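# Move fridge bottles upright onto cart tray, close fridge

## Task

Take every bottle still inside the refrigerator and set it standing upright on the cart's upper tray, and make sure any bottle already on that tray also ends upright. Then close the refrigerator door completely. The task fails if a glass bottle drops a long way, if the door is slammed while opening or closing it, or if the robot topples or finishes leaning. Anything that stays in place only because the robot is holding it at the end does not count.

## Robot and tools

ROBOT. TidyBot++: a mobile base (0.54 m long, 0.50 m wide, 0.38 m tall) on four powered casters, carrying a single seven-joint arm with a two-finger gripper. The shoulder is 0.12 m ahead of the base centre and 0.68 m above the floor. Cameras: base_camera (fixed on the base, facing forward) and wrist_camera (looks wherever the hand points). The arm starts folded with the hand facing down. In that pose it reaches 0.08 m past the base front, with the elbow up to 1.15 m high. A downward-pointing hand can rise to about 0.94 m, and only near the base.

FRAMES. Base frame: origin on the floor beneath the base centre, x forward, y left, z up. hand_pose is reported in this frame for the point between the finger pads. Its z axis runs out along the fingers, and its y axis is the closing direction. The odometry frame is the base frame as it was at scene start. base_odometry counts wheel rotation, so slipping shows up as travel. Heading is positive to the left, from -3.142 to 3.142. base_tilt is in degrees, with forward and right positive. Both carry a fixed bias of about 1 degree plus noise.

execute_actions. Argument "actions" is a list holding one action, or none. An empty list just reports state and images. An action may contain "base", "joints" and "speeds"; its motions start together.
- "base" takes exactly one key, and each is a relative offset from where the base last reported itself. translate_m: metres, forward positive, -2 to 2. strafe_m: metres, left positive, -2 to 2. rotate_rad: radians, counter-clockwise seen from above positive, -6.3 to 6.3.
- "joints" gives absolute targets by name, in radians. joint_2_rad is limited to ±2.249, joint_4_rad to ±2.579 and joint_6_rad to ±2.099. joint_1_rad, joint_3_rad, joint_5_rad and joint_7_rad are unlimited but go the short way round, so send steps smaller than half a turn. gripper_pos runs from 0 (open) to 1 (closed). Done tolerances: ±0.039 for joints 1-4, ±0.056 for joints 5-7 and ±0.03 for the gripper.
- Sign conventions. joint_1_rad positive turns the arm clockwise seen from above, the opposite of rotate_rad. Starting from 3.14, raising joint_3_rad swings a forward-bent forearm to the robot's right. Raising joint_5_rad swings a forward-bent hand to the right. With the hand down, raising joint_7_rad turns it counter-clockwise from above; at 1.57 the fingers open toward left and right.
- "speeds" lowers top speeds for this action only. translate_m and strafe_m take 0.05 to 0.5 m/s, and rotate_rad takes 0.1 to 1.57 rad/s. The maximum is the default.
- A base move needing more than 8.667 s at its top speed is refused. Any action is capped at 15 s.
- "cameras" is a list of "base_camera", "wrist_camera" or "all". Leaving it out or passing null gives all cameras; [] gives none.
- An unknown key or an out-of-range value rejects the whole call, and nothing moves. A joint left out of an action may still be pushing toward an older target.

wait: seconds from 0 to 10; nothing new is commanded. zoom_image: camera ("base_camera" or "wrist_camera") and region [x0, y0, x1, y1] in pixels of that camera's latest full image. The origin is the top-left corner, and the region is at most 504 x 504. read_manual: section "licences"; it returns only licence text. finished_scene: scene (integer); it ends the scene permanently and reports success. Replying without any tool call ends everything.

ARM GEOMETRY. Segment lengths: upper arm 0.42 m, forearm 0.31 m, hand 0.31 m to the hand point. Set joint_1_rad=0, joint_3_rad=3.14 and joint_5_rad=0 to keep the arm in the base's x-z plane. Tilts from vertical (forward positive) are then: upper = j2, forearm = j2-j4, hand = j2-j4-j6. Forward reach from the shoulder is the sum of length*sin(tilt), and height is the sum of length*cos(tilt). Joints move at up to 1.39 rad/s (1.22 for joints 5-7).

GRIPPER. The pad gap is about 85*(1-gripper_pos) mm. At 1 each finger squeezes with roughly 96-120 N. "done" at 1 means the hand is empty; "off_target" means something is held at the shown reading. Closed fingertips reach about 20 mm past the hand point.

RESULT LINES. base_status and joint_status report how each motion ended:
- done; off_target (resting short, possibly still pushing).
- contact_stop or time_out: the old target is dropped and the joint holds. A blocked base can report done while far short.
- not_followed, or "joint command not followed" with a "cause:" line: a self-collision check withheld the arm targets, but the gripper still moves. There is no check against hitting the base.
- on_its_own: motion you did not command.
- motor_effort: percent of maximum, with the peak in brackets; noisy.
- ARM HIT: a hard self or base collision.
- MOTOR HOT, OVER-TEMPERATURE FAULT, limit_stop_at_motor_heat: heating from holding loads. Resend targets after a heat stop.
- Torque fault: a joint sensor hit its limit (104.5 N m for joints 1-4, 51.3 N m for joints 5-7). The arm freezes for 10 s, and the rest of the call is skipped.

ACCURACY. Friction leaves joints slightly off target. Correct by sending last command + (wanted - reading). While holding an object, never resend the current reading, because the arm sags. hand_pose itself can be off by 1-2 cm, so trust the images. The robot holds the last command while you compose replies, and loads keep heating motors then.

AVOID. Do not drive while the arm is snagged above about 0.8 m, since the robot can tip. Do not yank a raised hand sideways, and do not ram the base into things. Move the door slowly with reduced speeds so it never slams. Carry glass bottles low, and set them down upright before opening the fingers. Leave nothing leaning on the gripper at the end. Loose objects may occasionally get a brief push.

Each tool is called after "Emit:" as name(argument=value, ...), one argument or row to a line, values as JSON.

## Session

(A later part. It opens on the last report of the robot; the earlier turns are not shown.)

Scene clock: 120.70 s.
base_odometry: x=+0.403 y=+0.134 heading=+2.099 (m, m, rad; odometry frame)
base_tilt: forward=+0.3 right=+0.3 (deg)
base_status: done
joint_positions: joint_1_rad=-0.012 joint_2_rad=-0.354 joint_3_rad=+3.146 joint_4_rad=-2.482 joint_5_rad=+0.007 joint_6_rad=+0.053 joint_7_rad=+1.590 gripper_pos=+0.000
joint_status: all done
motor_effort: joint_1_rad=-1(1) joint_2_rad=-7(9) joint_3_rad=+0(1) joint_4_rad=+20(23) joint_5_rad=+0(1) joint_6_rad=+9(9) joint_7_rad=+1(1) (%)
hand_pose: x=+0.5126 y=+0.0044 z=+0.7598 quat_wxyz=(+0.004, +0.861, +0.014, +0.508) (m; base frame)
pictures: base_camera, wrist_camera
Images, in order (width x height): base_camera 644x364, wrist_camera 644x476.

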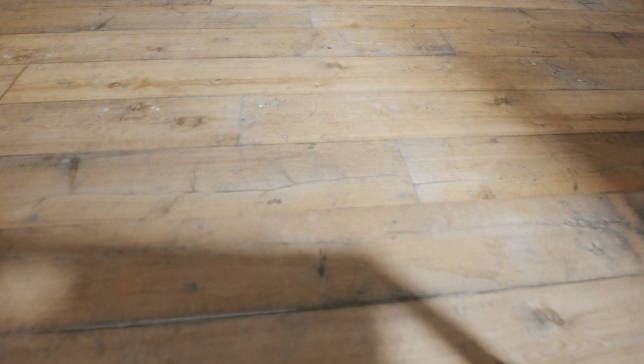

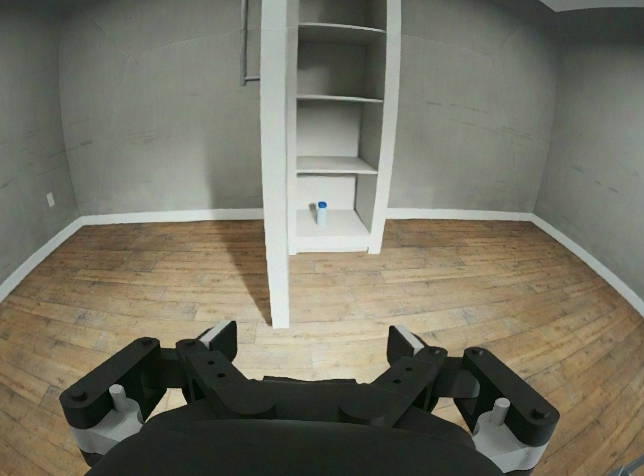

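Emit:
execute_actions(
  actions=[
    {"base":{"strafe_m":-0.12},"joints":{"joint_1_rad":-0.1,"joint_2_rad":1.2,"joint_4_rad":-1.0,"joint_6_rad":0.8,"joint_7_rad":1.57}},
  ],
  cameras=[],
)

Emit:
execute_actions(
  actions=[
    {"base":{"translate_m":0.45},"joints":{"joint_2_rad":2.0,"joint_4_rad":-0.87,"joint_6_rad":1.31}},
  ],
)

Scene clock: 136.17 s.
base_odometry: x=+0.507 y=+0.195 heading=+2.100 (m, m, rad; odometry frame)
base_tilt: forward=+0.4 right=+0.3 (deg)
base_status: done
joint_positions: joint_1_rad=-0.088 joint_2_rad=+1.192 joint_3_rad=+3.148 joint_4_rad=-1.020 joint_5_rad=+0.007 joint_6_rad=+0.752 joint_7_rad=+1.590 gripper_pos=+0.000
joint_status: all done
motor_effort: joint_1_rad=-1(0) joint_2_rad=-55(57) joint_3_rad=-1(2) joint_4_rad=+19(20) joint_5_rad=-1(0) joint_6_rad=+9(9) joint_7_rad=+1(1) (%)
hand_pose: x=+1.0675 y=+0.0845 z=+0.6837 quat_wxyz=(-0.023, +0.666, +0.041, +0.745) (m; base frame)
pictures: none
No camera images: the call's "cameras" was empty. Leave "cameras" out to get every camera's image.

Scene clock: 138.43 s.
base_odometry: x=+0.280 y=+0.584 heading=+2.099 (m, m, rad; odometry frame)
base_tilt: forward=+0.3 right=+0.3 (deg)
base_status: done
joint_positions: joint_1_rad=-0.092 joint_2_rad=+1.988 joint_3_rad=+3.148 joint_4_rad=-0.883 joint_5_rad=+0.007 joint_6_rad=+1.263 joint_7_rad=+1.590 gripper_pos=+0.000
joint_status: all done
motor_effort: joint_1_rad=+0(3) joint_2_rad=-45(56) joint_3_rad=-1(1) joint_4_rad=+10(20) joint_5_rad=-1(2) joint_6_rad=+10(10) joint_7_rad=+1(1) (%)
hand_pose: x=+0.8952 y=+0.0746 z=+0.1968 quat_wxyz=(-0.026, +0.719, +0.046, +0.693) (m; base frame)
pictures: base_camera, wrist_camera
Images, in order (width x height): base_camera 644x364, wrist_camera 644x476.

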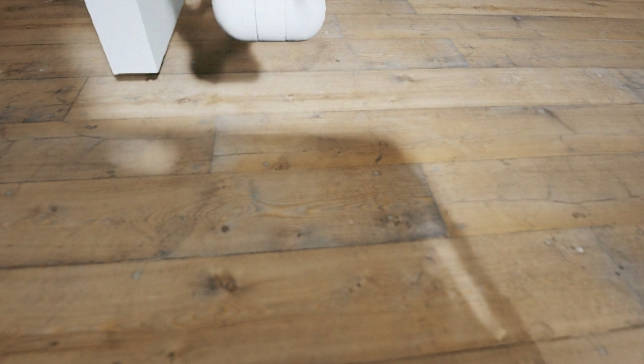

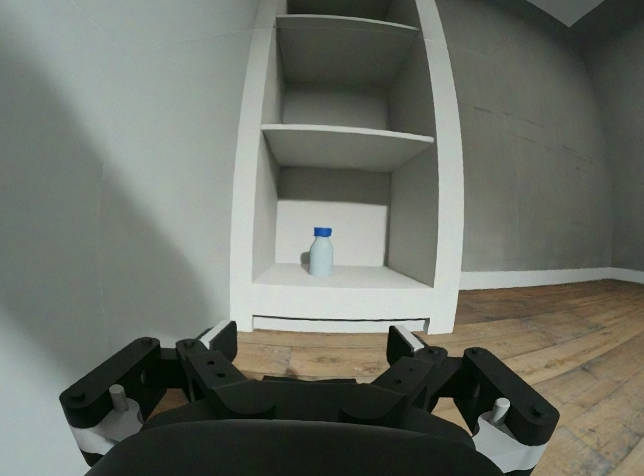

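Emit:
execute_actions(
  actions=[
    {"base":{"strafe_m":-0.09},"joints":{"joint_1_rad":-0.26,"joint_6_rad":1.33}},
  ],
  cameras=[],
)

Emit:
execute_actions(
  actions=[
    {"base":{"translate_m":0.35},"speeds":{"translate_m":0.2}},
  ],
)

Scene clock: 146.67 s.
base_odometry: x=+0.357 y=+0.629 heading=+2.099 (m, m, rad; odometry frame)
base_tilt: forward=+0.3 right=+0.3 (deg)
base_status: done
joint_positions: joint_1_rad=-0.252 joint_2_rad=+1.988 joint_3_rad=+3.148 joint_4_rad=-0.883 joint_5_rad=+0.007 joint_6_rad=+1.282 joint_7_rad=+1.590 gripper_pos=+0.000
joint_status: all done
motor_effort: joint_1_rad=+0(3) joint_2_rad=-45(46) joint_3_rad=-1(2) joint_4_rad=+10(11) joint_5_rad=-1(1) joint_6_rad=+9(9) joint_7_rad=+1(0) (%)
hand_pose: x=+0.8736 y=+0.1972 z=+0.2027 quat_wxyz=(-0.082, +0.706, +0.102, +0.696) (m; base frame)
pictures: none
No camera images: the call's "cameras" was empty. Leave "cameras" out to get every camera's image.

Scene clock: 149.20 s.
base_odometry: x=+0.181 y=+0.932 heading=+2.099 (m, m, rad; odometry frame)
base_tilt: forward=+0.3 right=+0.3 (deg)
base_status: done
joint_positions: joint_1_rad=-0.253 joint_2_rad=+1.991 joint_3_rad=+3.148 joint_4_rad=-0.882 joint_5_rad=+0.007 joint_6_rad=+1.283 joint_7_rad=+1.590 gripper_pos=+0.000
joint_status: not commanded
motor_effort: joint_1_rad=+0(1) joint_2_rad=-46(49) joint_3_rad=-1(1) joint_4_rad=+10(11) joint_5_rad=+0(1) joint_6_rad=+10(11) joint_7_rad=+1(1) (%)
hand_pose: x=+0.8721 y=+0.1976 z=+0.2008 quat_wxyz=(-0.082, +0.707, +0.103, +0.695) (m; base frame)
pictures: base_camera, wrist_camera
Images, in order (width x height): base_camera 644x364, wrist_camera 644x476.

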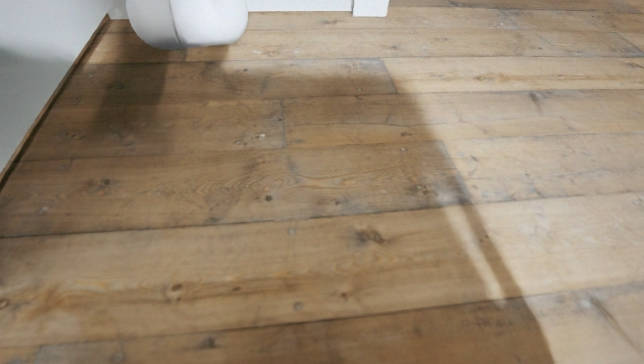

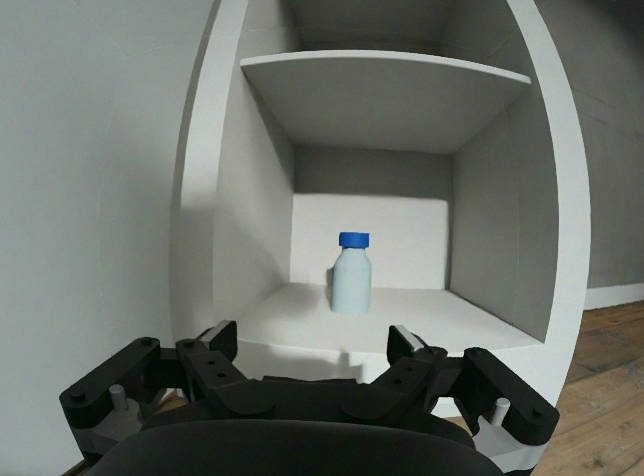

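Emit:
execute_actions(
  actions=[
    {"base":{"translate_m":0.22},"speeds":{"translate_m":0.12},"joints":{"joint_1_rad":-0.28}},
  ],
)

Scene clock: 159.43 s.
base_odometry: x=+0.071 y=+1.122 heading=+2.098 (m, m, rad; odometry frame)
base_tilt: forward=+0.4 right=+0.3 (deg)
base_status: done
joint_positions: joint_1_rad=-0.274 joint_2_rad=+1.993 joint_3_rad=+3.148 joint_4_rad=-0.881 joint_5_rad=+0.007 joint_6_rad=+1.283 joint_7_rad=+1.590 gripper_pos=+0.000
joint_status: all done
motor_effort: joint_1_rad=+0(2) joint_2_rad=-46(47) joint_3_rad=-1(1) joint_4_rad=+10(11) joint_5_rad=-1(1) joint_6_rad=+10(10) joint_7_rad=+1(1) (%)
hand_pose: x=+0.8671 y=+0.2134 z=+0.1997 quat_wxyz=(-0.090, +0.706, +0.110, +0.694) (m; base frame)
pictures: base_camera, wrist_camera
Images, in order (width x height): base_camera 644x364, wrist_camera 644x476.

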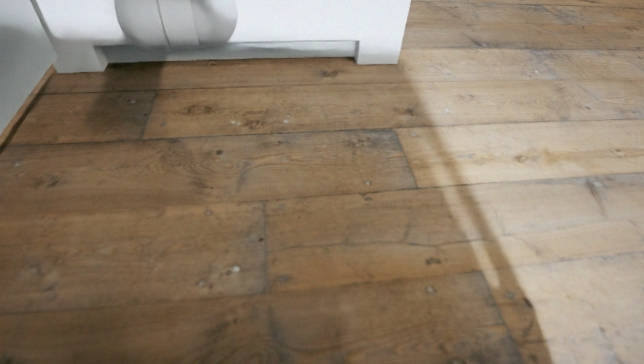

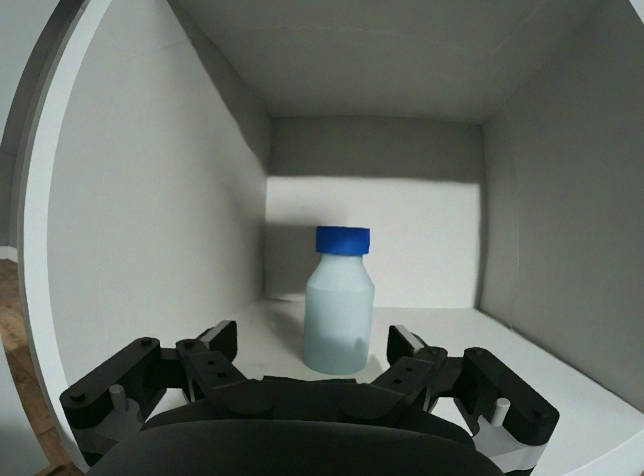

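Emit:
execute_actions(
  actions=[
    {"base":{"translate_m":0.14},"speeds":{"translate_m":0.1},"joints":{"joint_1_rad":-0.295,"joint_2_rad":2.015}},
  ],
  cameras=["wrist_camera"],
)

Scene clock: 169.03 s.
base_odometry: x=+0.000 y=+1.244 heading=+2.098 (m, m, rad; odometry frame)
base_tilt: forward=+0.3 right=+0.4 (deg)
base_status: done
joint_positions: joint_1_rad=-0.288 joint_2_rad=+2.006 joint_3_rad=+3.148 joint_4_rad=-0.881 joint_5_rad=+0.007 joint_6_rad=+1.284 joint_7_rad=+1.590 gripper_pos=+0.000
joint_status: all done
motor_effort: joint_1_rad=+0(1) joint_2_rad=-45(47) joint_3_rad=-1(1) joint_4_rad=+10(11) joint_5_rad=-1(1) joint_6_rad=+9(10) joint_7_rad=+0(1) (%)
hand_pose: x=+0.8583 y=+0.2223 z=+0.1904 quat_wxyz=(-0.094, +0.709, +0.116, +0.689) (m; base frame)
pictures: wrist_camera
Images, in order (width x height): wrist_camera 644x476.

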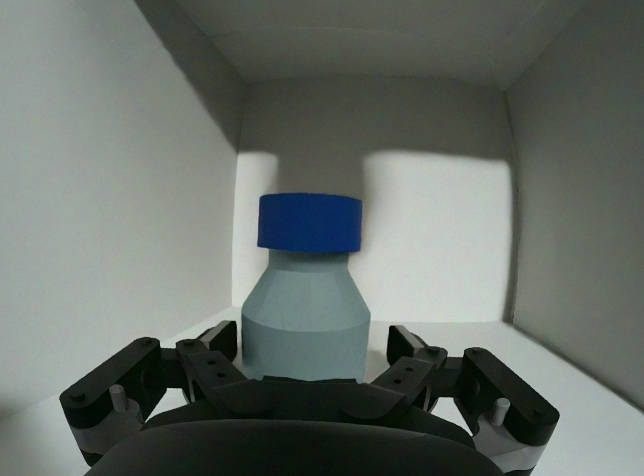

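Emit:
execute_actions(
  actions=[
    {"base":{"translate_m":0.022},"speeds":{"translate_m":0.05},"joints":{"joint_1_rad":-0.31,"joint_2_rad":2.035}},
  ],
  cameras=["wrist_camera"],
)

Emit:
execute_actions(
  actions=[
    {"joints":{"gripper_pos":1}},
  ],
  cameras=["wrist_camera"],
)

Emit:
execute_actions(
  actions=[
    {"joints":{"joint_2_rad":1.9,"joint_6_rad":1.25}},
  ],
  cameras=["wrist_camera"],
)

Scene clock: 178.97 s.
base_odometry: x=-0.011 y=+1.263 heading=+2.097 (m, m, rad; odometry frame)
base_tilt: forward=+0.3 right=+0.4 (deg)
base_status: done
joint_positions: joint_1_rad=-0.302 joint_2_rad=+2.021 joint_3_rad=+3.148 joint_4_rad=-0.881 joint_5_rad=+0.007 joint_6_rad=+1.285 joint_7_rad=+1.590 gripper_pos=+0.000
joint_status: all done
motor_effort: joint_1_rad=+0(0) joint_2_rad=-44(46) joint_3_rad=-1(1) joint_4_rad=+10(11) joint_5_rad=+0(1) joint_6_rad=+9(9) joint_7_rad=+1(1) (%)
hand_pose: x=+0.8480 y=+0.2298 z=+0.1787 quat_wxyz=(-0.098, +0.713, +0.121, +0.683) (m; base frame)
pictures: wrist_camera
Images, in order (width x height): wrist_camera 644x476.

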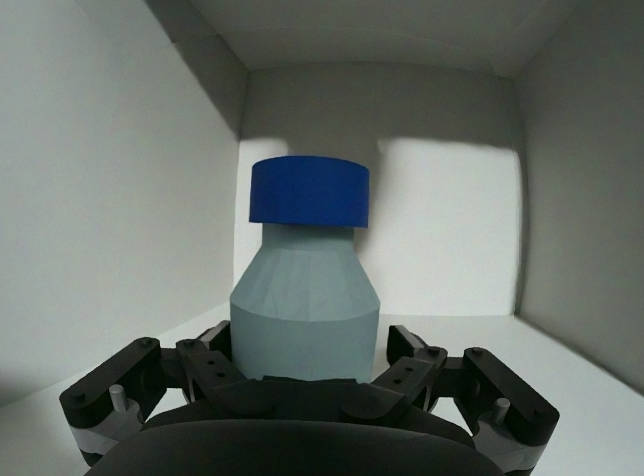

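Scene clock: 180.07 s.
base_odometry: x=-0.011 y=+1.263 heading=+2.097 (m, m, rad; odometry frame)
base_tilt: forward=+0.3 right=+0.4 (deg)
base_status: not commanded
joint_positions: joint_1_rad=-0.303 joint_2_rad=+2.021 joint_3_rad=+3.148 joint_4_rad=-0.881 joint_5_rad=+0.007 joint_6_rad=+1.285 joint_7_rad=+1.590 gripper_pos=+0.233
joint_status: gripper_pos off_target (ended at +0.233, target +1.000)
motor_effort: joint_1_rad=-1(1) joint_2_rad=-45(45) joint_3_rad=-1(1) joint_4_rad=+9(10) joint_5_rad=+0(2) joint_6_rad=+10(9) joint_7_rad=+1(1) (%)
hand_pose: x=+0.8476 y=+0.2310 z=+0.1788 quat_wxyz=(-0.099, +0.713, +0.122, +0.684) (m; base frame)
pictures: wrist_camera
Images, in order (width x height): wrist_camera 644x476.

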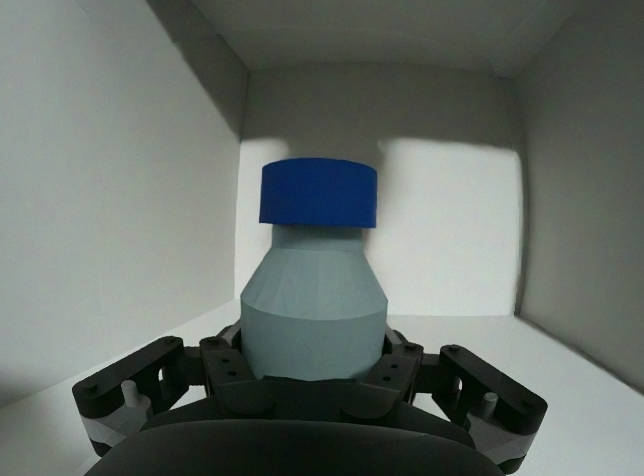

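Scene clock: 181.27 s.
base_odometry: x=-0.011 y=+1.263 heading=+2.097 (m, m, rad; odometry frame)
base_tilt: forward=+0.4 right=+0.3 (deg)
base_status: not commanded
joint_positions: joint_1_rad=-0.303 joint_2_rad=+1.931 joint_3_rad=+3.148 joint_4_rad=-0.884 joint_5_rad=+0.007 joint_6_rad=+1.271 joint_7_rad=+1.590 gripper_pos=+0.233
joint_status: all done
motor_effort: joint_1_rad=+0(1) joint_2_rad=-53(55) joint_3_rad=-1(1) joint_4_rad=+14(15) joint_5_rad=+0(0) joint_6_rad=+13(14) joint_7_rad=+1(0) (%)
hand_pose: x=+0.8871 y=+0.2434 z=+0.2441 quat_wxyz=(-0.102, +0.687, +0.118, +0.709) (m; base frame)
pictures: wrist_camera
Images, in order (width x height): wrist_camera 644x476.

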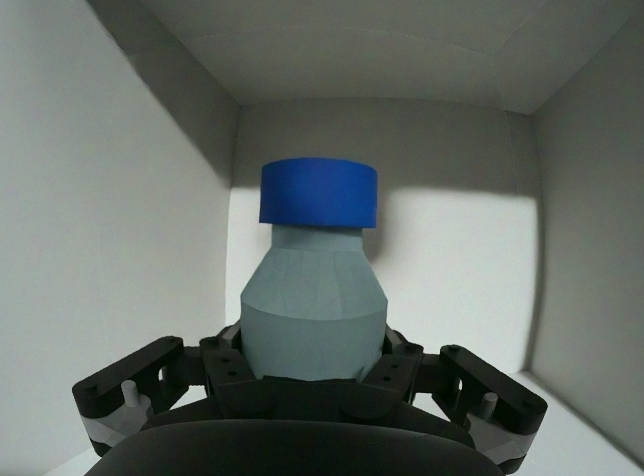

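Emit:
execute_actions(
  actions=[
    {"base":{"translate_m":-0.45},"speeds":{"translate_m":0.2},"joints":{"joint_1_rad":-0.27}},
  ],
  cameras=[],
)

Emit:
execute_actions(
  actions=[
    {"base":{"translate_m":-0.5},"speeds":{"translate_m":0.3},"joints":{"joint_1_rad":-0.05,"joint_2_rad":1.6,"joint_4_rad":-1.1,"joint_6_rad":1.2}},
  ],
  cameras=[],
)

Emit:
execute_actions(
  actions=[
    {"base":{"strafe_m":0.13},"joints":{"joint_2_rad":0.9,"joint_4_rad":-1.4,"joint_6_rad":0.8}},
  ],
  cameras=[],
)

Emit:
execute_actions(
  actions=[
    {"base":{"translate_m":-0.35},"joints":{"joint_2_rad":0.3,"joint_4_rad":-1.6,"joint_6_rad":0.4}},
  ],
  cameras=[],
)

Emit:
execute_actions(
  actions=[
    {"joints":{"joint_1_rad":0,"joint_2_rad":-0.1,"joint_4_rad":-1.72,"joint_6_rad":0.12}},
  ],
  cameras=[],
)

Emit:
execute_actions(
  actions=[
    {"base":{"rotate_rad":-1.3},"speeds":{"rotate_rad":0.7},"joints":{"joint_1_rad":-0.3}},
  ],
)

Scene clock: 196.77 s.
base_odometry: x=+0.216 y=+0.874 heading=+2.097 (m, m, rad; odometry frame)
base_tilt: forward=+0.4 right=+0.3 (deg)
base_status: done
joint_positions: joint_1_rad=-0.272 joint_2_rad=+1.931 joint_3_rad=+3.148 joint_4_rad=-0.884 joint_5_rad=+0.007 joint_6_rad=+1.271 joint_7_rad=+1.590 gripper_pos=+0.233
joint_status: all done
motor_effort: joint_1_rad=-1(4) joint_2_rad=-54(55) joint_3_rad=-1(2) joint_4_rad=+14(15) joint_5_rad=+0(2) joint_6_rad=+13(13) joint_7_rad=+0(1) (%)
hand_pose: x=+0.8944 y=+0.2190 z=+0.2439 quat_wxyz=(-0.091, +0.689, +0.107, +0.711) (m; base frame)
pictures: none
No camera images: the call's "cameras" was empty. Leave "cameras" out to get every camera's image.

Scene clock: 199.43 s.
base_odometry: x=+0.466 y=+0.441 heading=+2.096 (m, m, rad; odometry frame)
base_tilt: forward=+0.3 right=+0.3 (deg)
base_status: done
joint_positions: joint_1_rad=-0.048 joint_2_rad=+1.628 joint_3_rad=+3.148 joint_4_rad=-1.104 joint_5_rad=+0.007 joint_6_rad=+1.221 joint_7_rad=+1.590 gripper_pos=+0.233
joint_status: all done
motor_effort: joint_1_rad=-1(4) joint_2_rad=-57(58) joint_3_rad=-1(2) joint_4_rad=+16(18) joint_5_rad=-1(0) joint_6_rad=+12(15) joint_7_rad=+0(1) (%)
hand_pose: x=+0.9738 y=+0.0433 z=+0.3875 quat_wxyz=(-0.010, +0.685, +0.029, +0.728) (m; base frame)
pictures: none
No camera images: the call's "cameras" was empty. Leave "cameras" out to get every camera's image.

Scene clock: 201.57 s.
base_odometry: x=+0.354 y=+0.376 heading=+2.097 (m, m, rad; odometry frame)
base_tilt: forward=+0.3 right=+0.3 (deg)
base_status: done
joint_positions: joint_1_rad=-0.052 joint_2_rad=+0.936 joint_3_rad=+3.148 joint_4_rad=-1.405 joint_5_rad=+0.007 joint_6_rad=+0.820 joint_7_rad=+1.590 gripper_pos=+0.233
joint_status: all done
motor_effort: joint_1_rad=-1(4) joint_2_rad=-55(63) joint_3_rad=-1(2) joint_4_rad=+22(22) joint_5_rad=-1(2) joint_6_rad=+13(15) joint_7_rad=+1(1) (%)
hand_pose: x=+0.9932 y=+0.0458 z=+0.7282 quat_wxyz=(-0.009, +0.688, +0.029, +0.725) (m; base frame)
pictures: none
No camera images: the call's "cameras" was empty. Leave "cameras" out to get every camera's image.

Scene clock: 203.70 s.
base_odometry: x=+0.530 y=+0.073 heading=+2.097 (m, m, rad; odometry frame)
base_tilt: forward=+0.3 right=+0.3 (deg)
base_status: done
joint_positions: joint_1_rad=-0.052 joint_2_rad=+0.321 joint_3_rad=+3.148 joint_4_rad=-1.607 joint_5_rad=+0.007 joint_6_rad=+0.421 joint_7_rad=+1.590 gripper_pos=+0.233
joint_status: all done
motor_effort: joint_1_rad=+0(1) joint_2_rad=-39(60) joint_3_rad=-1(1) joint_4_rad=+26(27) joint_5_rad=-1(1) joint_6_rad=+13(14) joint_7_rad=+1(1) (%)
hand_pose: x=+0.8561 y=+0.0372 z=+0.9909 quat_wxyz=(-0.008, +0.684, +0.027, +0.729) (m; base frame)
pictures: none
No camera images: the call's "cameras" was empty. Leave "cameras" out to get every camera's image.

Scene clock: 205.53 s.
base_odometry: x=+0.530 y=+0.073 heading=+2.097 (m, m, rad; odometry frame)
base_tilt: forward=+0.4 right=+0.3 (deg)
base_status: not commanded
joint_positions: joint_1_rad=-0.012 joint_2_rad=-0.082 joint_3_rad=+3.148 joint_4_rad=-1.727 joint_5_rad=+0.007 joint_6_rad=+0.141 joint_7_rad=+1.590 gripper_pos=+0.233
joint_status: all done
motor_effort: joint_1_rad=-1(0) joint_2_rad=-24(41) joint_3_rad=+0(1) joint_4_rad=+27(27) joint_5_rad=-1(0) joint_6_rad=+13(15) joint_7_rad=+1(1) (%)
hand_pose: x=+0.7086 y=+0.0052 z=+1.0988 quat_wxyz=(+0.007, +0.683, +0.011, +0.730) (m; base frame)
pictures: none
No camera images: the call's "cameras" was empty. Leave "cameras" out to get every camera's image.

Scene clock: 208.20 s.
base_odometry: x=+0.530 y=+0.073 heading=+0.798 (m, m, rad; odometry frame)
base_tilt: forward=+0.3 right=+0.3 (deg)
base_status: done
joint_positions: joint_1_rad=-0.296 joint_2_rad=-0.082 joint_3_rad=+3.152 joint_4_rad=-1.727 joint_5_rad=+0.007 joint_6_rad=+0.141 joint_7_rad=+1.590 gripper_pos=+0.233
joint_status: all done
motor_effort: joint_1_rad=+0(2) joint_2_rad=-24(25) joint_3_rad=+0(4) joint_4_rad=+27(28) joint_5_rad=-1(1) joint_6_rad=+13(14) joint_7_rad=+1(0) (%)
hand_pose: x=+0.6845 y=+0.1673 z=+1.0985 quat_wxyz=(-0.095, +0.675, +0.106, +0.724) (m; base frame)
pictures: base_camera, wrist_camera
Images, in order (width x height): base_camera 644x364, wrist_camera 644x476.

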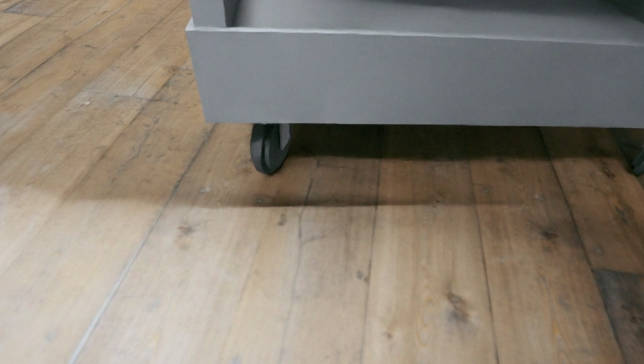

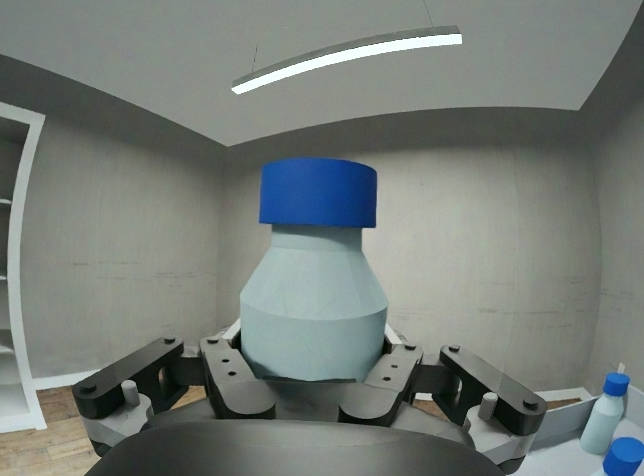

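Emit:
execute_actions(
  actions=[
    {"base":{"translate_m":0.08},"speeds":{"translate_m":0.1},"joints":{"joint_1_rad":0.02,"joint_2_rad":0.1,"joint_4_rad":-1.6,"joint_6_rad":0.25}},
  ],
  cameras=["base_camera"],
)

Emit:
execute_actions(
  actions=[
    {"joints":{"joint_2_rad":0.22,"joint_4_rad":-1.62,"joint_6_rad":0.4}},
  ],
  cameras=["wrist_camera"],
)

Emit:
execute_actions(
  actions=[
    {"joints":{"joint_2_rad":0.3,"joint_4_rad":-1.75,"joint_6_rad":0.58}},
  ],
  cameras=["wrist_camera"],
)

Scene clock: 220.03 s.
base_odometry: x=+0.586 y=+0.130 heading=+0.797 (m, m, rad; odometry frame)
base_tilt: forward=+0.2 right=+0.3 (deg)
base_status: done
joint_positions: joint_1_rad=+0.019 joint_2_rad=+0.131 joint_3_rad=+3.152 joint_4_rad=-1.643 joint_5_rad=+0.007 joint_6_rad=+0.177 joint_7_rad=+1.590 gripper_pos=+0.233
joint_status: joint_4_rad off_target (ended at -1.643, target -1.600); joint_6_rad off_target (ended at +0.177, target +0.250); the others done
motor_effort: joint_1_rad=+0(2) joint_2_rad=-32(36) joint_3_rad=+0(3) joint_4_rad=+27(30) joint_5_rad=-1(1) joint_6_rad=+13(14) joint_7_rad=+0(1) (%)
hand_pose: x=+0.7931 y=-0.0172 z=+1.0270 quat_wxyz=(+0.019, +0.717, +0.000, +0.697) (m; base frame)
pictures: base_camera
Images, in order (width x height): base_camera 644x364.

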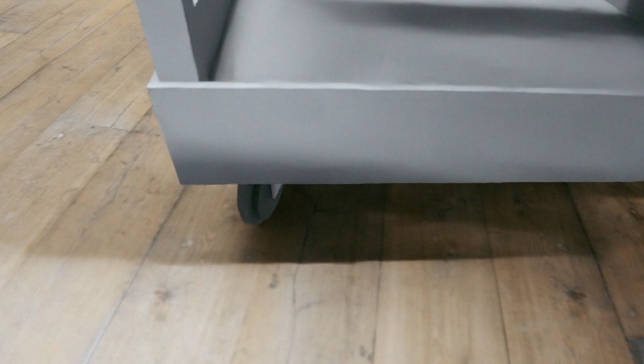

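Scene clock: 221.13 s.
base_odometry: x=+0.586 y=+0.130 heading=+0.797 (m, m, rad; odometry frame)
base_tilt: forward=+0.4 right=+0.3 (deg)
base_status: not commanded
joint_positions: joint_1_rad=+0.019 joint_2_rad=+0.246 joint_3_rad=+3.152 joint_4_rad=-1.643 joint_5_rad=+0.007 joint_6_rad=+0.328 joint_7_rad=+1.590 gripper_pos=+0.233
joint_status: joint_6_rad off_target (ended at +0.328, target +0.400); the others done
motor_effort: joint_1_rad=+0(1) joint_2_rad=-37(39) joint_3_rad=+0(0) joint_4_rad=+27(28) joint_5_rad=-1(1) joint_6_rad=+14(14) joint_7_rad=+1(1) (%)
hand_pose: x=+0.8312 y=-0.0175 z=+0.9946 quat_wxyz=(+0.019, +0.704, +0.001, +0.710) (m; base frame)
pictures: wrist_camera
Images, in order (width x height): wrist_camera 644x476.

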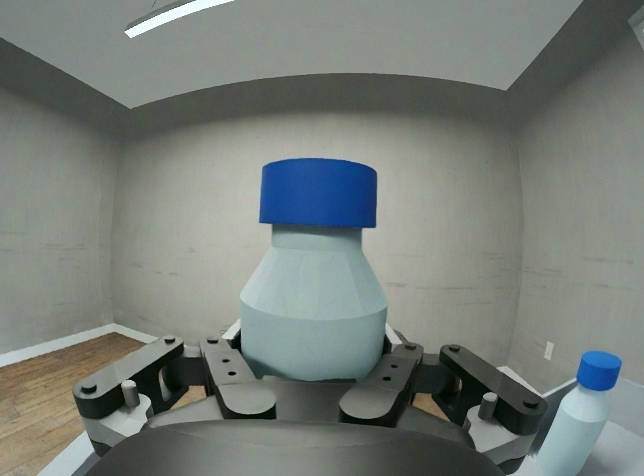

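Scene clock: 222.27 s.
base_odometry: x=+0.586 y=+0.130 heading=+0.797 (m, m, rad; odometry frame)
base_tilt: forward=+0.3 right=+0.3 (deg)
base_status: not commanded
joint_positions: joint_1_rad=+0.019 joint_2_rad=+0.326 joint_3_rad=+3.152 joint_4_rad=-1.763 joint_5_rad=+0.007 joint_6_rad=+0.506 joint_7_rad=+1.590 gripper_pos=+0.233
joint_status: joint_6_rad off_target (ended at +0.506, target +0.580); the others done
motor_effort: joint_1_rad=+0(0) joint_2_rad=-38(42) joint_3_rad=+0(1) joint_4_rad=+25(27) joint_5_rad=-2(1) joint_6_rad=+13(14) joint_7_rad=+1(1) (%)
hand_pose: x=+0.8380 y=-0.0171 z=+0.9207 quat_wxyz=(+0.019, +0.711, +0.001, +0.702) (m; base frame)
pictures: wrist_camera
Images, in order (width x height): wrist_camera 644x476.

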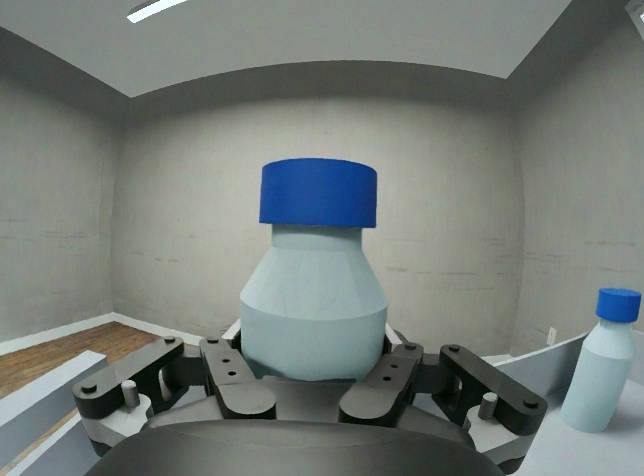

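Emit:
execute_actions(
  actions=[
    {"joints":{"joint_2_rad":0.34,"joint_4_rad":-1.83,"joint_6_rad":0.7}},
  ],
  cameras=["wrist_camera"],
)

Emit:
execute_actions(
  actions=[
    {"joints":{"joint_2_rad":0.39,"joint_4_rad":-1.88,"joint_6_rad":0.79}},
  ],
  cameras=["wrist_camera"],
)

Emit:
execute_actions(
  actions=[
    {"joints":{"joint_2_rad":0.425,"joint_4_rad":-1.89,"joint_6_rad":0.79}},
  ],
  cameras=["wrist_camera"],
)

Scene clock: 228.63 s.
base_odometry: x=+0.586 y=+0.130 heading=+0.797 (m, m, rad; odometry frame)
base_tilt: forward=+0.2 right=+0.4 (deg)
base_status: not commanded
joint_positions: joint_1_rad=+0.019 joint_2_rad=+0.356 joint_3_rad=+3.152 joint_4_rad=-1.839 joint_5_rad=+0.007 joint_6_rad=+0.628 joint_7_rad=+1.590 gripper_pos=+0.233
joint_status: joint_6_rad off_target (ended at +0.628, target +0.700); the others done
motor_effort: joint_1_rad=+0(0) joint_2_rad=-39(39) joint_3_rad=+0(0) joint_4_rad=+24(25) joint_5_rad=-1(0) joint_6_rad=+14(13) joint_7_rad=+1(1) (%)
hand_pose: x=+0.8320 y=-0.0167 z=+0.8935 quat_wxyz=(+0.019, +0.706, +0.002, +0.708) (m; base frame)
pictures: wrist_camera
Images, in order (width x height): wrist_camera 644x476.

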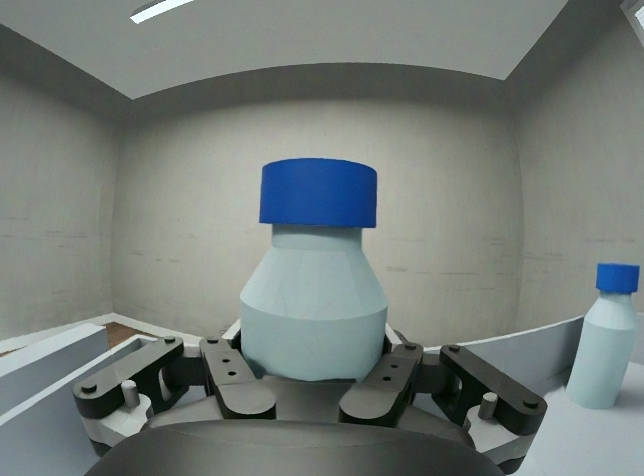

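Scene clock: 229.53 s.
base_odometry: x=+0.586 y=+0.130 heading=+0.797 (m, m, rad; odometry frame)
base_tilt: forward=+0.3 right=+0.3 (deg)
base_status: not commanded
joint_positions: joint_1_rad=+0.019 joint_2_rad=+0.409 joint_3_rad=+3.152 joint_4_rad=-1.888 joint_5_rad=+0.007 joint_6_rad=+0.720 joint_7_rad=+1.590 gripper_pos=+0.233
joint_status: joint_6_rad off_target (ended at +0.720, target +0.790); the others done
motor_effort: joint_1_rad=-1(0) joint_2_rad=-39(41) joint_3_rad=-1(1) joint_4_rad=+23(24) joint_5_rad=+0(1) joint_6_rad=+13(14) joint_7_rad=+0(1) (%)
hand_pose: x=+0.8328 y=-0.0164 z=+0.8572 quat_wxyz=(+0.018, +0.709, +0.002, +0.705) (m; base frame)
pictures: wrist_camera
Images, in order (width x height): wrist_camera 644x476.

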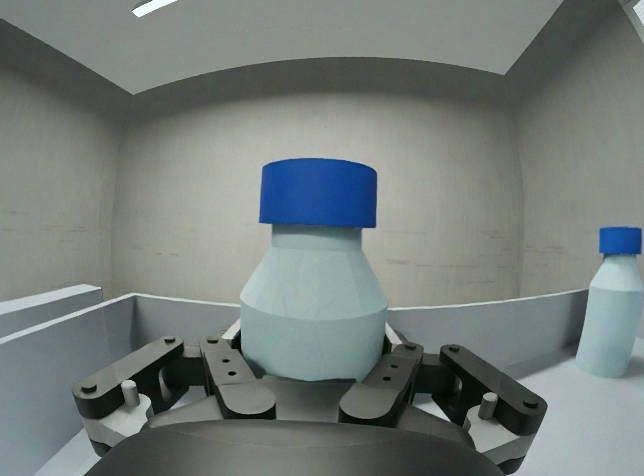

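Scene clock: 230.20 s.
base_odometry: x=+0.586 y=+0.130 heading=+0.797 (m, m, rad; odometry frame)
base_tilt: forward=+0.3 right=+0.4 (deg)
base_status: not commanded
joint_positions: joint_1_rad=+0.019 joint_2_rad=+0.424 joint_3_rad=+3.152 joint_4_rad=-1.888 joint_5_rad=+0.007 joint_6_rad=+0.730 joint_7_rad=+1.590 gripper_pos=+0.233
joint_status: joint_6_rad off_target (ended at +0.730, target +0.790); the others done
motor_effort: joint_1_rad=-1(0) joint_2_rad=-36(40) joint_3_rad=+0(0) joint_4_rad=+20(22) joint_5_rad=-1(1) joint_6_rad=+11(13) joint_7_rad=+1(1) (%)
hand_pose: x=+0.8352 y=-0.0164 z=+0.8493 quat_wxyz=(+0.018, +0.711, +0.002, +0.703) (m; base frame)
pictures: wrist_camera
Images, in order (width x height): wrist_camera 644x476.

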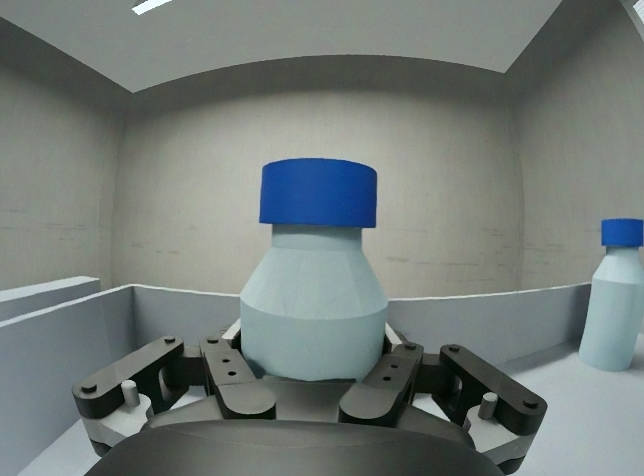

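Emit:
execute_actions(
  actions=[
    {"joints":{"gripper_pos":0,"joint_2_rad":0.42,"joint_6_rad":0.73}},
  ],
  cameras=["wrist_camera"],
)

Emit:
execute_actions(
  actions=[
    {"joints":{"joint_2_rad":0.28,"joint_4_rad":-1.81,"joint_6_rad":0.52}},
  ],
  cameras=[],
)

Emit:
execute_actions(
  actions=[
    {"joints":{"joint_2_rad":0.1,"joint_4_rad":-1.7,"joint_6_rad":0.3}},
  ],
  cameras=[],
)

Emit:
execute_actions(
  actions=[
    {"base":{"translate_m":-0.15},"joints":{"joint_1_rad":0.2,"joint_2_rad":-0.5,"joint_4_rad":-2.1,"joint_6_rad":-0.3}},
  ],
  cameras=["wrist_camera"],
)

Emit:
execute_actions(
  actions=[
    {"base":{"rotate_rad":1.3},"joints":{"joint_1_rad":0}},
  ],
  cameras=["wrist_camera"],
)

Emit:
execute_actions(
  actions=[
    {"base":{"strafe_m":0.48},"joints":{"joint_2_rad":-0.34,"joint_4_rad":-2.55,"joint_6_rad":-0.6,"gripper_pos":1}},
  ],
  cameras=[],
)

Emit:
execute_actions(
  actions=[
    {"base":{"translate_m":0.55}},
  ],
)

Scene clock: 239.17 s.
base_odometry: x=+0.586 y=+0.130 heading=+0.797 (m, m, rad; odometry frame)
base_tilt: forward=+0.3 right=+0.3 (deg)
base_status: not commanded
joint_positions: joint_1_rad=+0.019 joint_2_rad=+0.424 joint_3_rad=+3.152 joint_4_rad=-1.888 joint_5_rad=+0.007 joint_6_rad=+0.730 joint_7_rad=+1.590 gripper_pos=+0.000
joint_status: all done
motor_effort: joint_1_rad=-1(1) joint_2_rad=-35(36) joint_3_rad=-1(1) joint_4_rad=+18(20) joint_5_rad=-1(1) joint_6_rad=+9(11) joint_7_rad=+0(0) (%)
hand_pose: x=+0.8352 y=-0.0164 z=+0.8494 quat_wxyz=(+0.018, +0.711, +0.002, +0.703) (m; base frame)
pictures: wrist_camera
Images, in order (width x height): wrist_camera 644x476.

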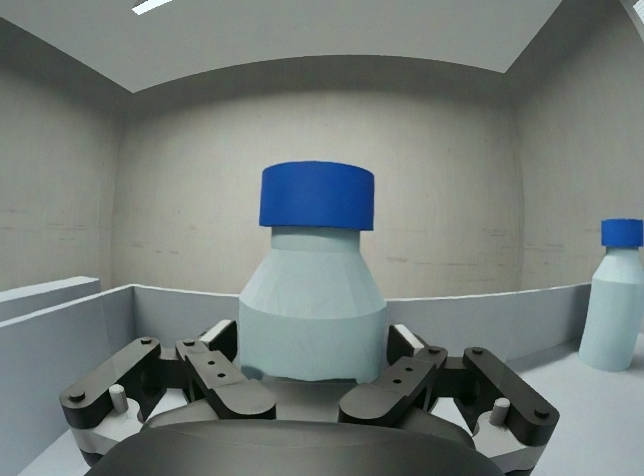

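Scene clock: 240.27 s.
base_odometry: x=+0.586 y=+0.130 heading=+0.797 (m, m, rad; odometry frame)
base_tilt: forward=+0.3 right=+0.3 (deg)
base_status: not commanded
joint_positions: joint_1_rad=+0.019 joint_2_rad=+0.280 joint_3_rad=+3.152 joint_4_rad=-1.821 joint_5_rad=+0.007 joint_6_rad=+0.568 joint_7_rad=+1.590 gripper_pos=+0.000
joint_status: all done
motor_effort: joint_1_rad=+0(0) joint_2_rad=-32(37) joint_3_rad=+0(0) joint_4_rad=+21(21) joint_5_rad=-1(0) joint_6_rad=+10(10) joint_7_rad=+1(1) (%)
hand_pose: x=+0.8175 y=-0.0166 z=+0.9391 quat_wxyz=(+0.019, +0.693, +0.001, +0.720) (m; base frame)
pictures: none
No camera images: the call's "cameras" was empty. Leave "cameras" out to get every camera's image.

Scene clock: 241.60 s.
base_odometry: x=+0.586 y=+0.130 heading=+0.797 (m, m, rad; odometry frame)
base_tilt: forward=+0.3 right=+0.3 (deg)
base_status: not commanded
joint_positions: joint_1_rad=+0.019 joint_2_rad=+0.095 joint_3_rad=+3.152 joint_4_rad=-1.708 joint_5_rad=+0.007 joint_6_rad=+0.348 joint_7_rad=+1.590 gripper_pos=+0.000
joint_status: all done
motor_effort: joint_1_rad=+0(1) joint_2_rad=-26(35) joint_3_rad=+0(0) joint_4_rad=+22(23) joint_5_rad=+0(0) joint_6_rad=+9(10) joint_7_rad=+1(1) (%)
hand_pose: x=+0.7741 y=-0.0164 z=+1.0637 quat_wxyz=(+0.020, +0.665, +0.000, +0.746) (m; base frame)
pictures: none
No camera images: the call's "cameras" was empty. Leave "cameras" out to get every camera's image.

Scene clock: 243.50 s.
base_odometry: x=+0.481 y=+0.023 heading=+0.795 (m, m, rad; odometry frame)
base_tilt: forward=+0.3 right=+0.3 (deg)
base_status: done
joint_positions: joint_1_rad=+0.188 joint_2_rad=-0.485 joint_3_rad=+3.152 joint_4_rad=-2.085 joint_5_rad=+0.007 joint_6_rad=-0.257 joint_7_rad=+1.590 gripper_pos=+0.000
joint_status: all done
motor_effort: joint_1_rad=+0(3) joint_2_rad=-6(30) joint_3_rad=+0(3) joint_4_rad=+23(24) joint_5_rad=-1(0) joint_6_rad=+9(10) joint_7_rad=+0(1) (%)
hand_pose: x=+0.5277 y=-0.0819 z=+0.9571 quat_wxyz=(+0.065, +0.798, -0.070, +0.596) (m; base frame)
pictures: wrist_camera
Images, in order (width x height): wrist_camera 644x476.

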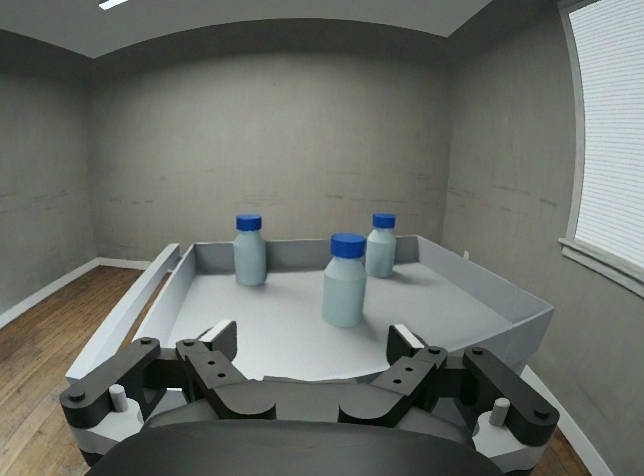

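Scene clock: 245.63 s.
base_odometry: x=+0.481 y=+0.023 heading=+2.094 (m, m, rad; odometry frame)
base_tilt: forward=+0.3 right=+0.3 (deg)
base_status: done
joint_positions: joint_1_rad=+0.007 joint_2_rad=-0.485 joint_3_rad=+3.150 joint_4_rad=-2.085 joint_5_rad=+0.007 joint_6_rad=-0.257 joint_7_rad=+1.590 gripper_pos=+0.000
joint_status: all done
motor_effort: joint_1_rad=+0(2) joint_2_rad=-5(7) joint_3_rad=+0(1) joint_4_rad=+22(23) joint_5_rad=-1(1) joint_6_rad=+9(9) joint_7_rad=+1(1) (%)
hand_pose: x=+0.5358 y=-0.0064 z=+0.9571 quat_wxyz=(+0.011, +0.801, +0.003, +0.599) (m; base frame)
pictures: wrist_camera
Images, in order (width x height): wrist_camera 644x476.

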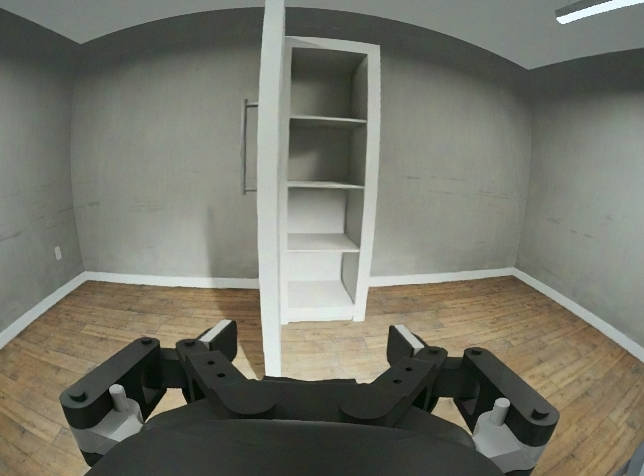

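Scene clock: 247.97 s.
base_odometry: x=+0.065 y=-0.218 heading=+2.095 (m, m, rad; odometry frame)
base_tilt: forward=+0.2 right=+0.3 (deg)
base_status: done
joint_positions: joint_1_rad=+0.007 joint_2_rad=-0.359 joint_3_rad=+3.150 joint_4_rad=-2.535 joint_5_rad=+0.007 joint_6_rad=-0.556 joint_7_rad=+1.590 gripper_pos=+0.999
joint_status: all done
motor_effort: joint_1_rad=+0(1) joint_2_rad=-4(7) joint_3_rad=+0(2) joint_4_rad=+17(22) joint_5_rad=-1(0) joint_6_rad=+4(8) joint_7_rad=+1(1) (%)
hand_pose: x=+0.3535 y=-0.0032 z=+0.6113 quat_wxyz=(+0.005, +0.979, +0.004, +0.203) (m; base frame)
pictures: none
No camera images: the call's "cameras" was empty. Leave "cameras" out to get every camera's image.

Scene clock: 250.43 s.
base_odometry: x=-0.211 y=+0.258 heading=+2.096 (m, m, rad; odometry frame)
base_tilt: forward=+0.3 right=+0.3 (deg)
base_status: done
joint_positions: joint_1_rad=+0.007 joint_2_rad=-0.351 joint_3_rad=+3.150 joint_4_rad=-2.537 joint_5_rad=+0.007 joint_6_rad=-0.557 joint_7_rad=+1.590 gripper_pos=+0.999
joint_status: not commanded
motor_effort: joint_1_rad=+0(0) joint_2_rad=-4(6) joint_3_rad=+0(0) joint_4_rad=+16(18) joint_5_rad=+0(1) joint_6_rad=+4(5) joint_7_rad=+1(1) (%)
hand_pose: x=+0.3523 y=-0.0032 z=+0.6089 quat_wxyz=(+0.005, +0.980, +0.004, +0.198) (m; base frame)
pictures: base_camera, wrist_camera
Images, in order (width x height): base_camera 644x364, wrist_camera 644x476.

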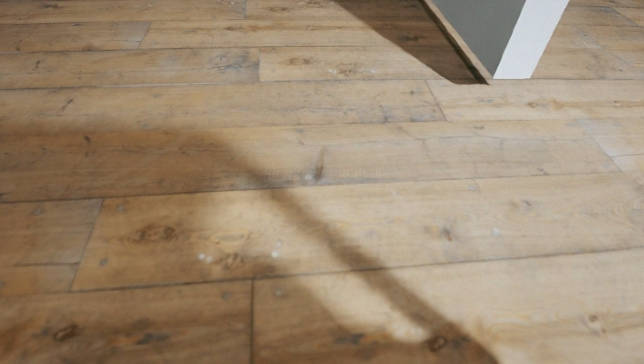

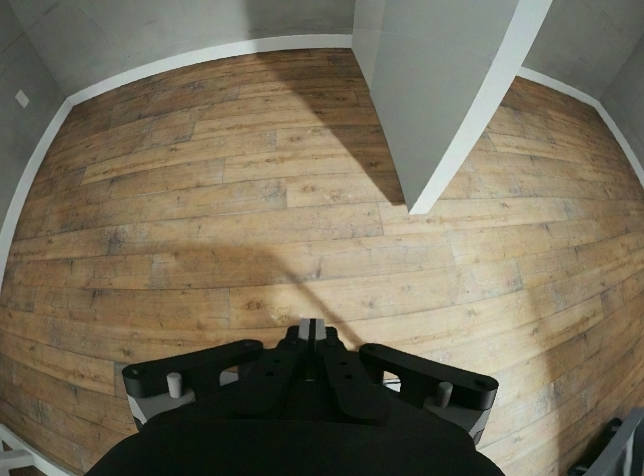

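Emit:
execute_actions(
  actions=[
    {"base":{"translate_m":0.22},"joints":{"joint_2_rad":0.48,"joint_4_rad":-2.1,"joint_6_rad":0.7}},
  ],
  cameras=[],
)

Emit:
execute_actions(
  actions=[
    {"base":{"strafe_m":-0.5},"speeds":{"strafe_m":0.08}},
  ],
)

Emit:
execute_actions(
  actions=[
    {"base":{"strafe_m":-0.2},"speeds":{"strafe_m":0.06}},
  ],
)

Scene clock: 255.80 s.
base_odometry: x=-0.321 y=+0.448 heading=+2.096 (m, m, rad; odometry frame)
base_tilt: forward=+0.3 right=+0.3 (deg)
base_status: done
joint_positions: joint_1_rad=+0.007 joint_2_rad=+0.468 joint_3_rad=+3.150 joint_4_rad=-2.118 joint_5_rad=+0.007 joint_6_rad=+0.656 joint_7_rad=+1.590 gripper_pos=+0.999
joint_status: all done
motor_effort: joint_1_rad=+0(0) joint_2_rad=-32(33) joint_3_rad=-1(1) joint_4_rad=+14(18) joint_5_rad=-1(1) joint_6_rad=+9(10) joint_7_rad=+1(1) (%)
hand_pose: x=+0.7660 y=-0.0068 z=+0.6806 quat_wxyz=(+0.011, +0.822, +0.007, +0.569) (m; base frame)
pictures: none
No camera images: the call's "cameras" was empty. Leave "cameras" out to get every camera's image.

Scene clock: 262.60 s.
base_odometry: x=+0.111 y=+0.699 heading=+2.097 (m, m, rad; odometry frame)
base_tilt: forward=+0.3 right=+0.4 (deg)
base_status: done
joint_positions: joint_1_rad=-0.003 joint_2_rad=+0.468 joint_3_rad=+3.142 joint_4_rad=-2.117 joint_5_rad=+0.008 joint_6_rad=+0.656 joint_7_rad=+1.590 gripper_pos=+0.999
joint_status: not commanded
motor_effort: joint_1_rad=+0(4) joint_2_rad=-32(32) joint_3_rad=-1(4) joint_4_rad=+14(16) joint_5_rad=+0(4) joint_6_rad=+9(10) joint_7_rad=+0(1) (%)
hand_pose: x=+0.7662 y=+0.0046 z=+0.6810 quat_wxyz=(+0.004, +0.822, +0.013, +0.570) (m; base frame)
pictures: base_camera, wrist_camera
Images, in order (width x height): base_camera 644x364, wrist_camera 644x476.

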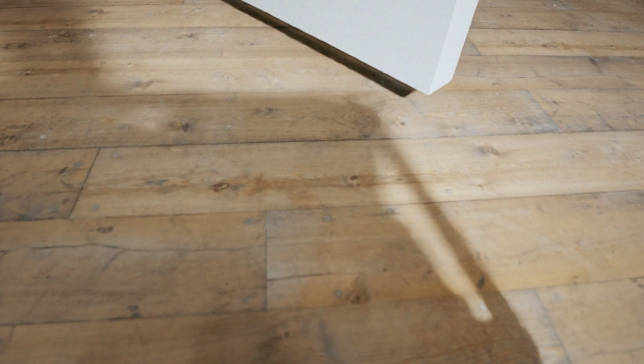

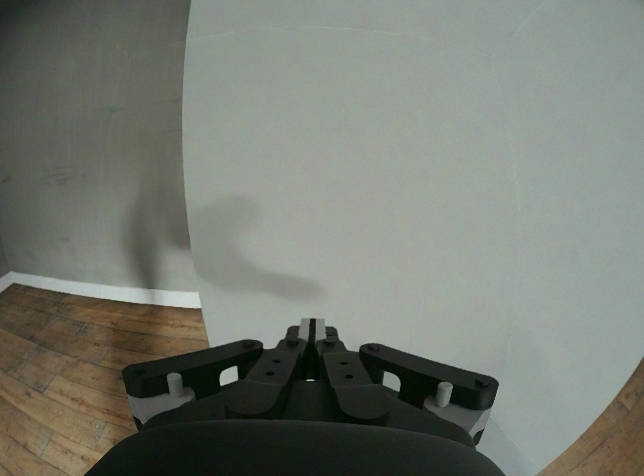

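Scene clock: 266.43 s.
base_odometry: x=+0.284 y=+0.800 heading=+2.097 (m, m, rad; odometry frame)
base_tilt: forward=+0.3 right=+0.3 (deg)
base_status: done
joint_positions: joint_1_rad=-0.001 joint_2_rad=+0.468 joint_3_rad=+3.142 joint_4_rad=-2.117 joint_5_rad=+0.008 joint_6_rad=+0.656 joint_7_rad=+1.590 gripper_pos=+0.999
joint_status: not commanded
motor_effort: joint_1_rad=+0(3) joint_2_rad=-32(34) joint_3_rad=-1(2) joint_4_rad=+15(15) joint_5_rad=-1(2) joint_6_rad=+9(9) joint_7_rad=+1(1) (%)
hand_pose: x=+0.7663 y=+0.0030 z=+0.6810 quat_wxyz=(+0.005, +0.822, +0.012, +0.570) (m; base frame)
pictures: base_camera, wrist_camera
Images, in order (width x height): base_camera 644x364, wrist_camera 644x476.

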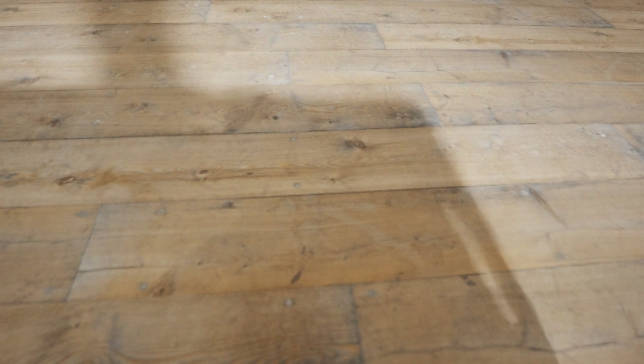

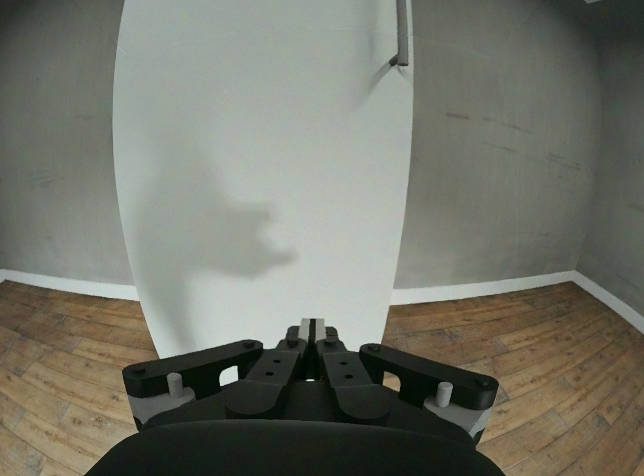

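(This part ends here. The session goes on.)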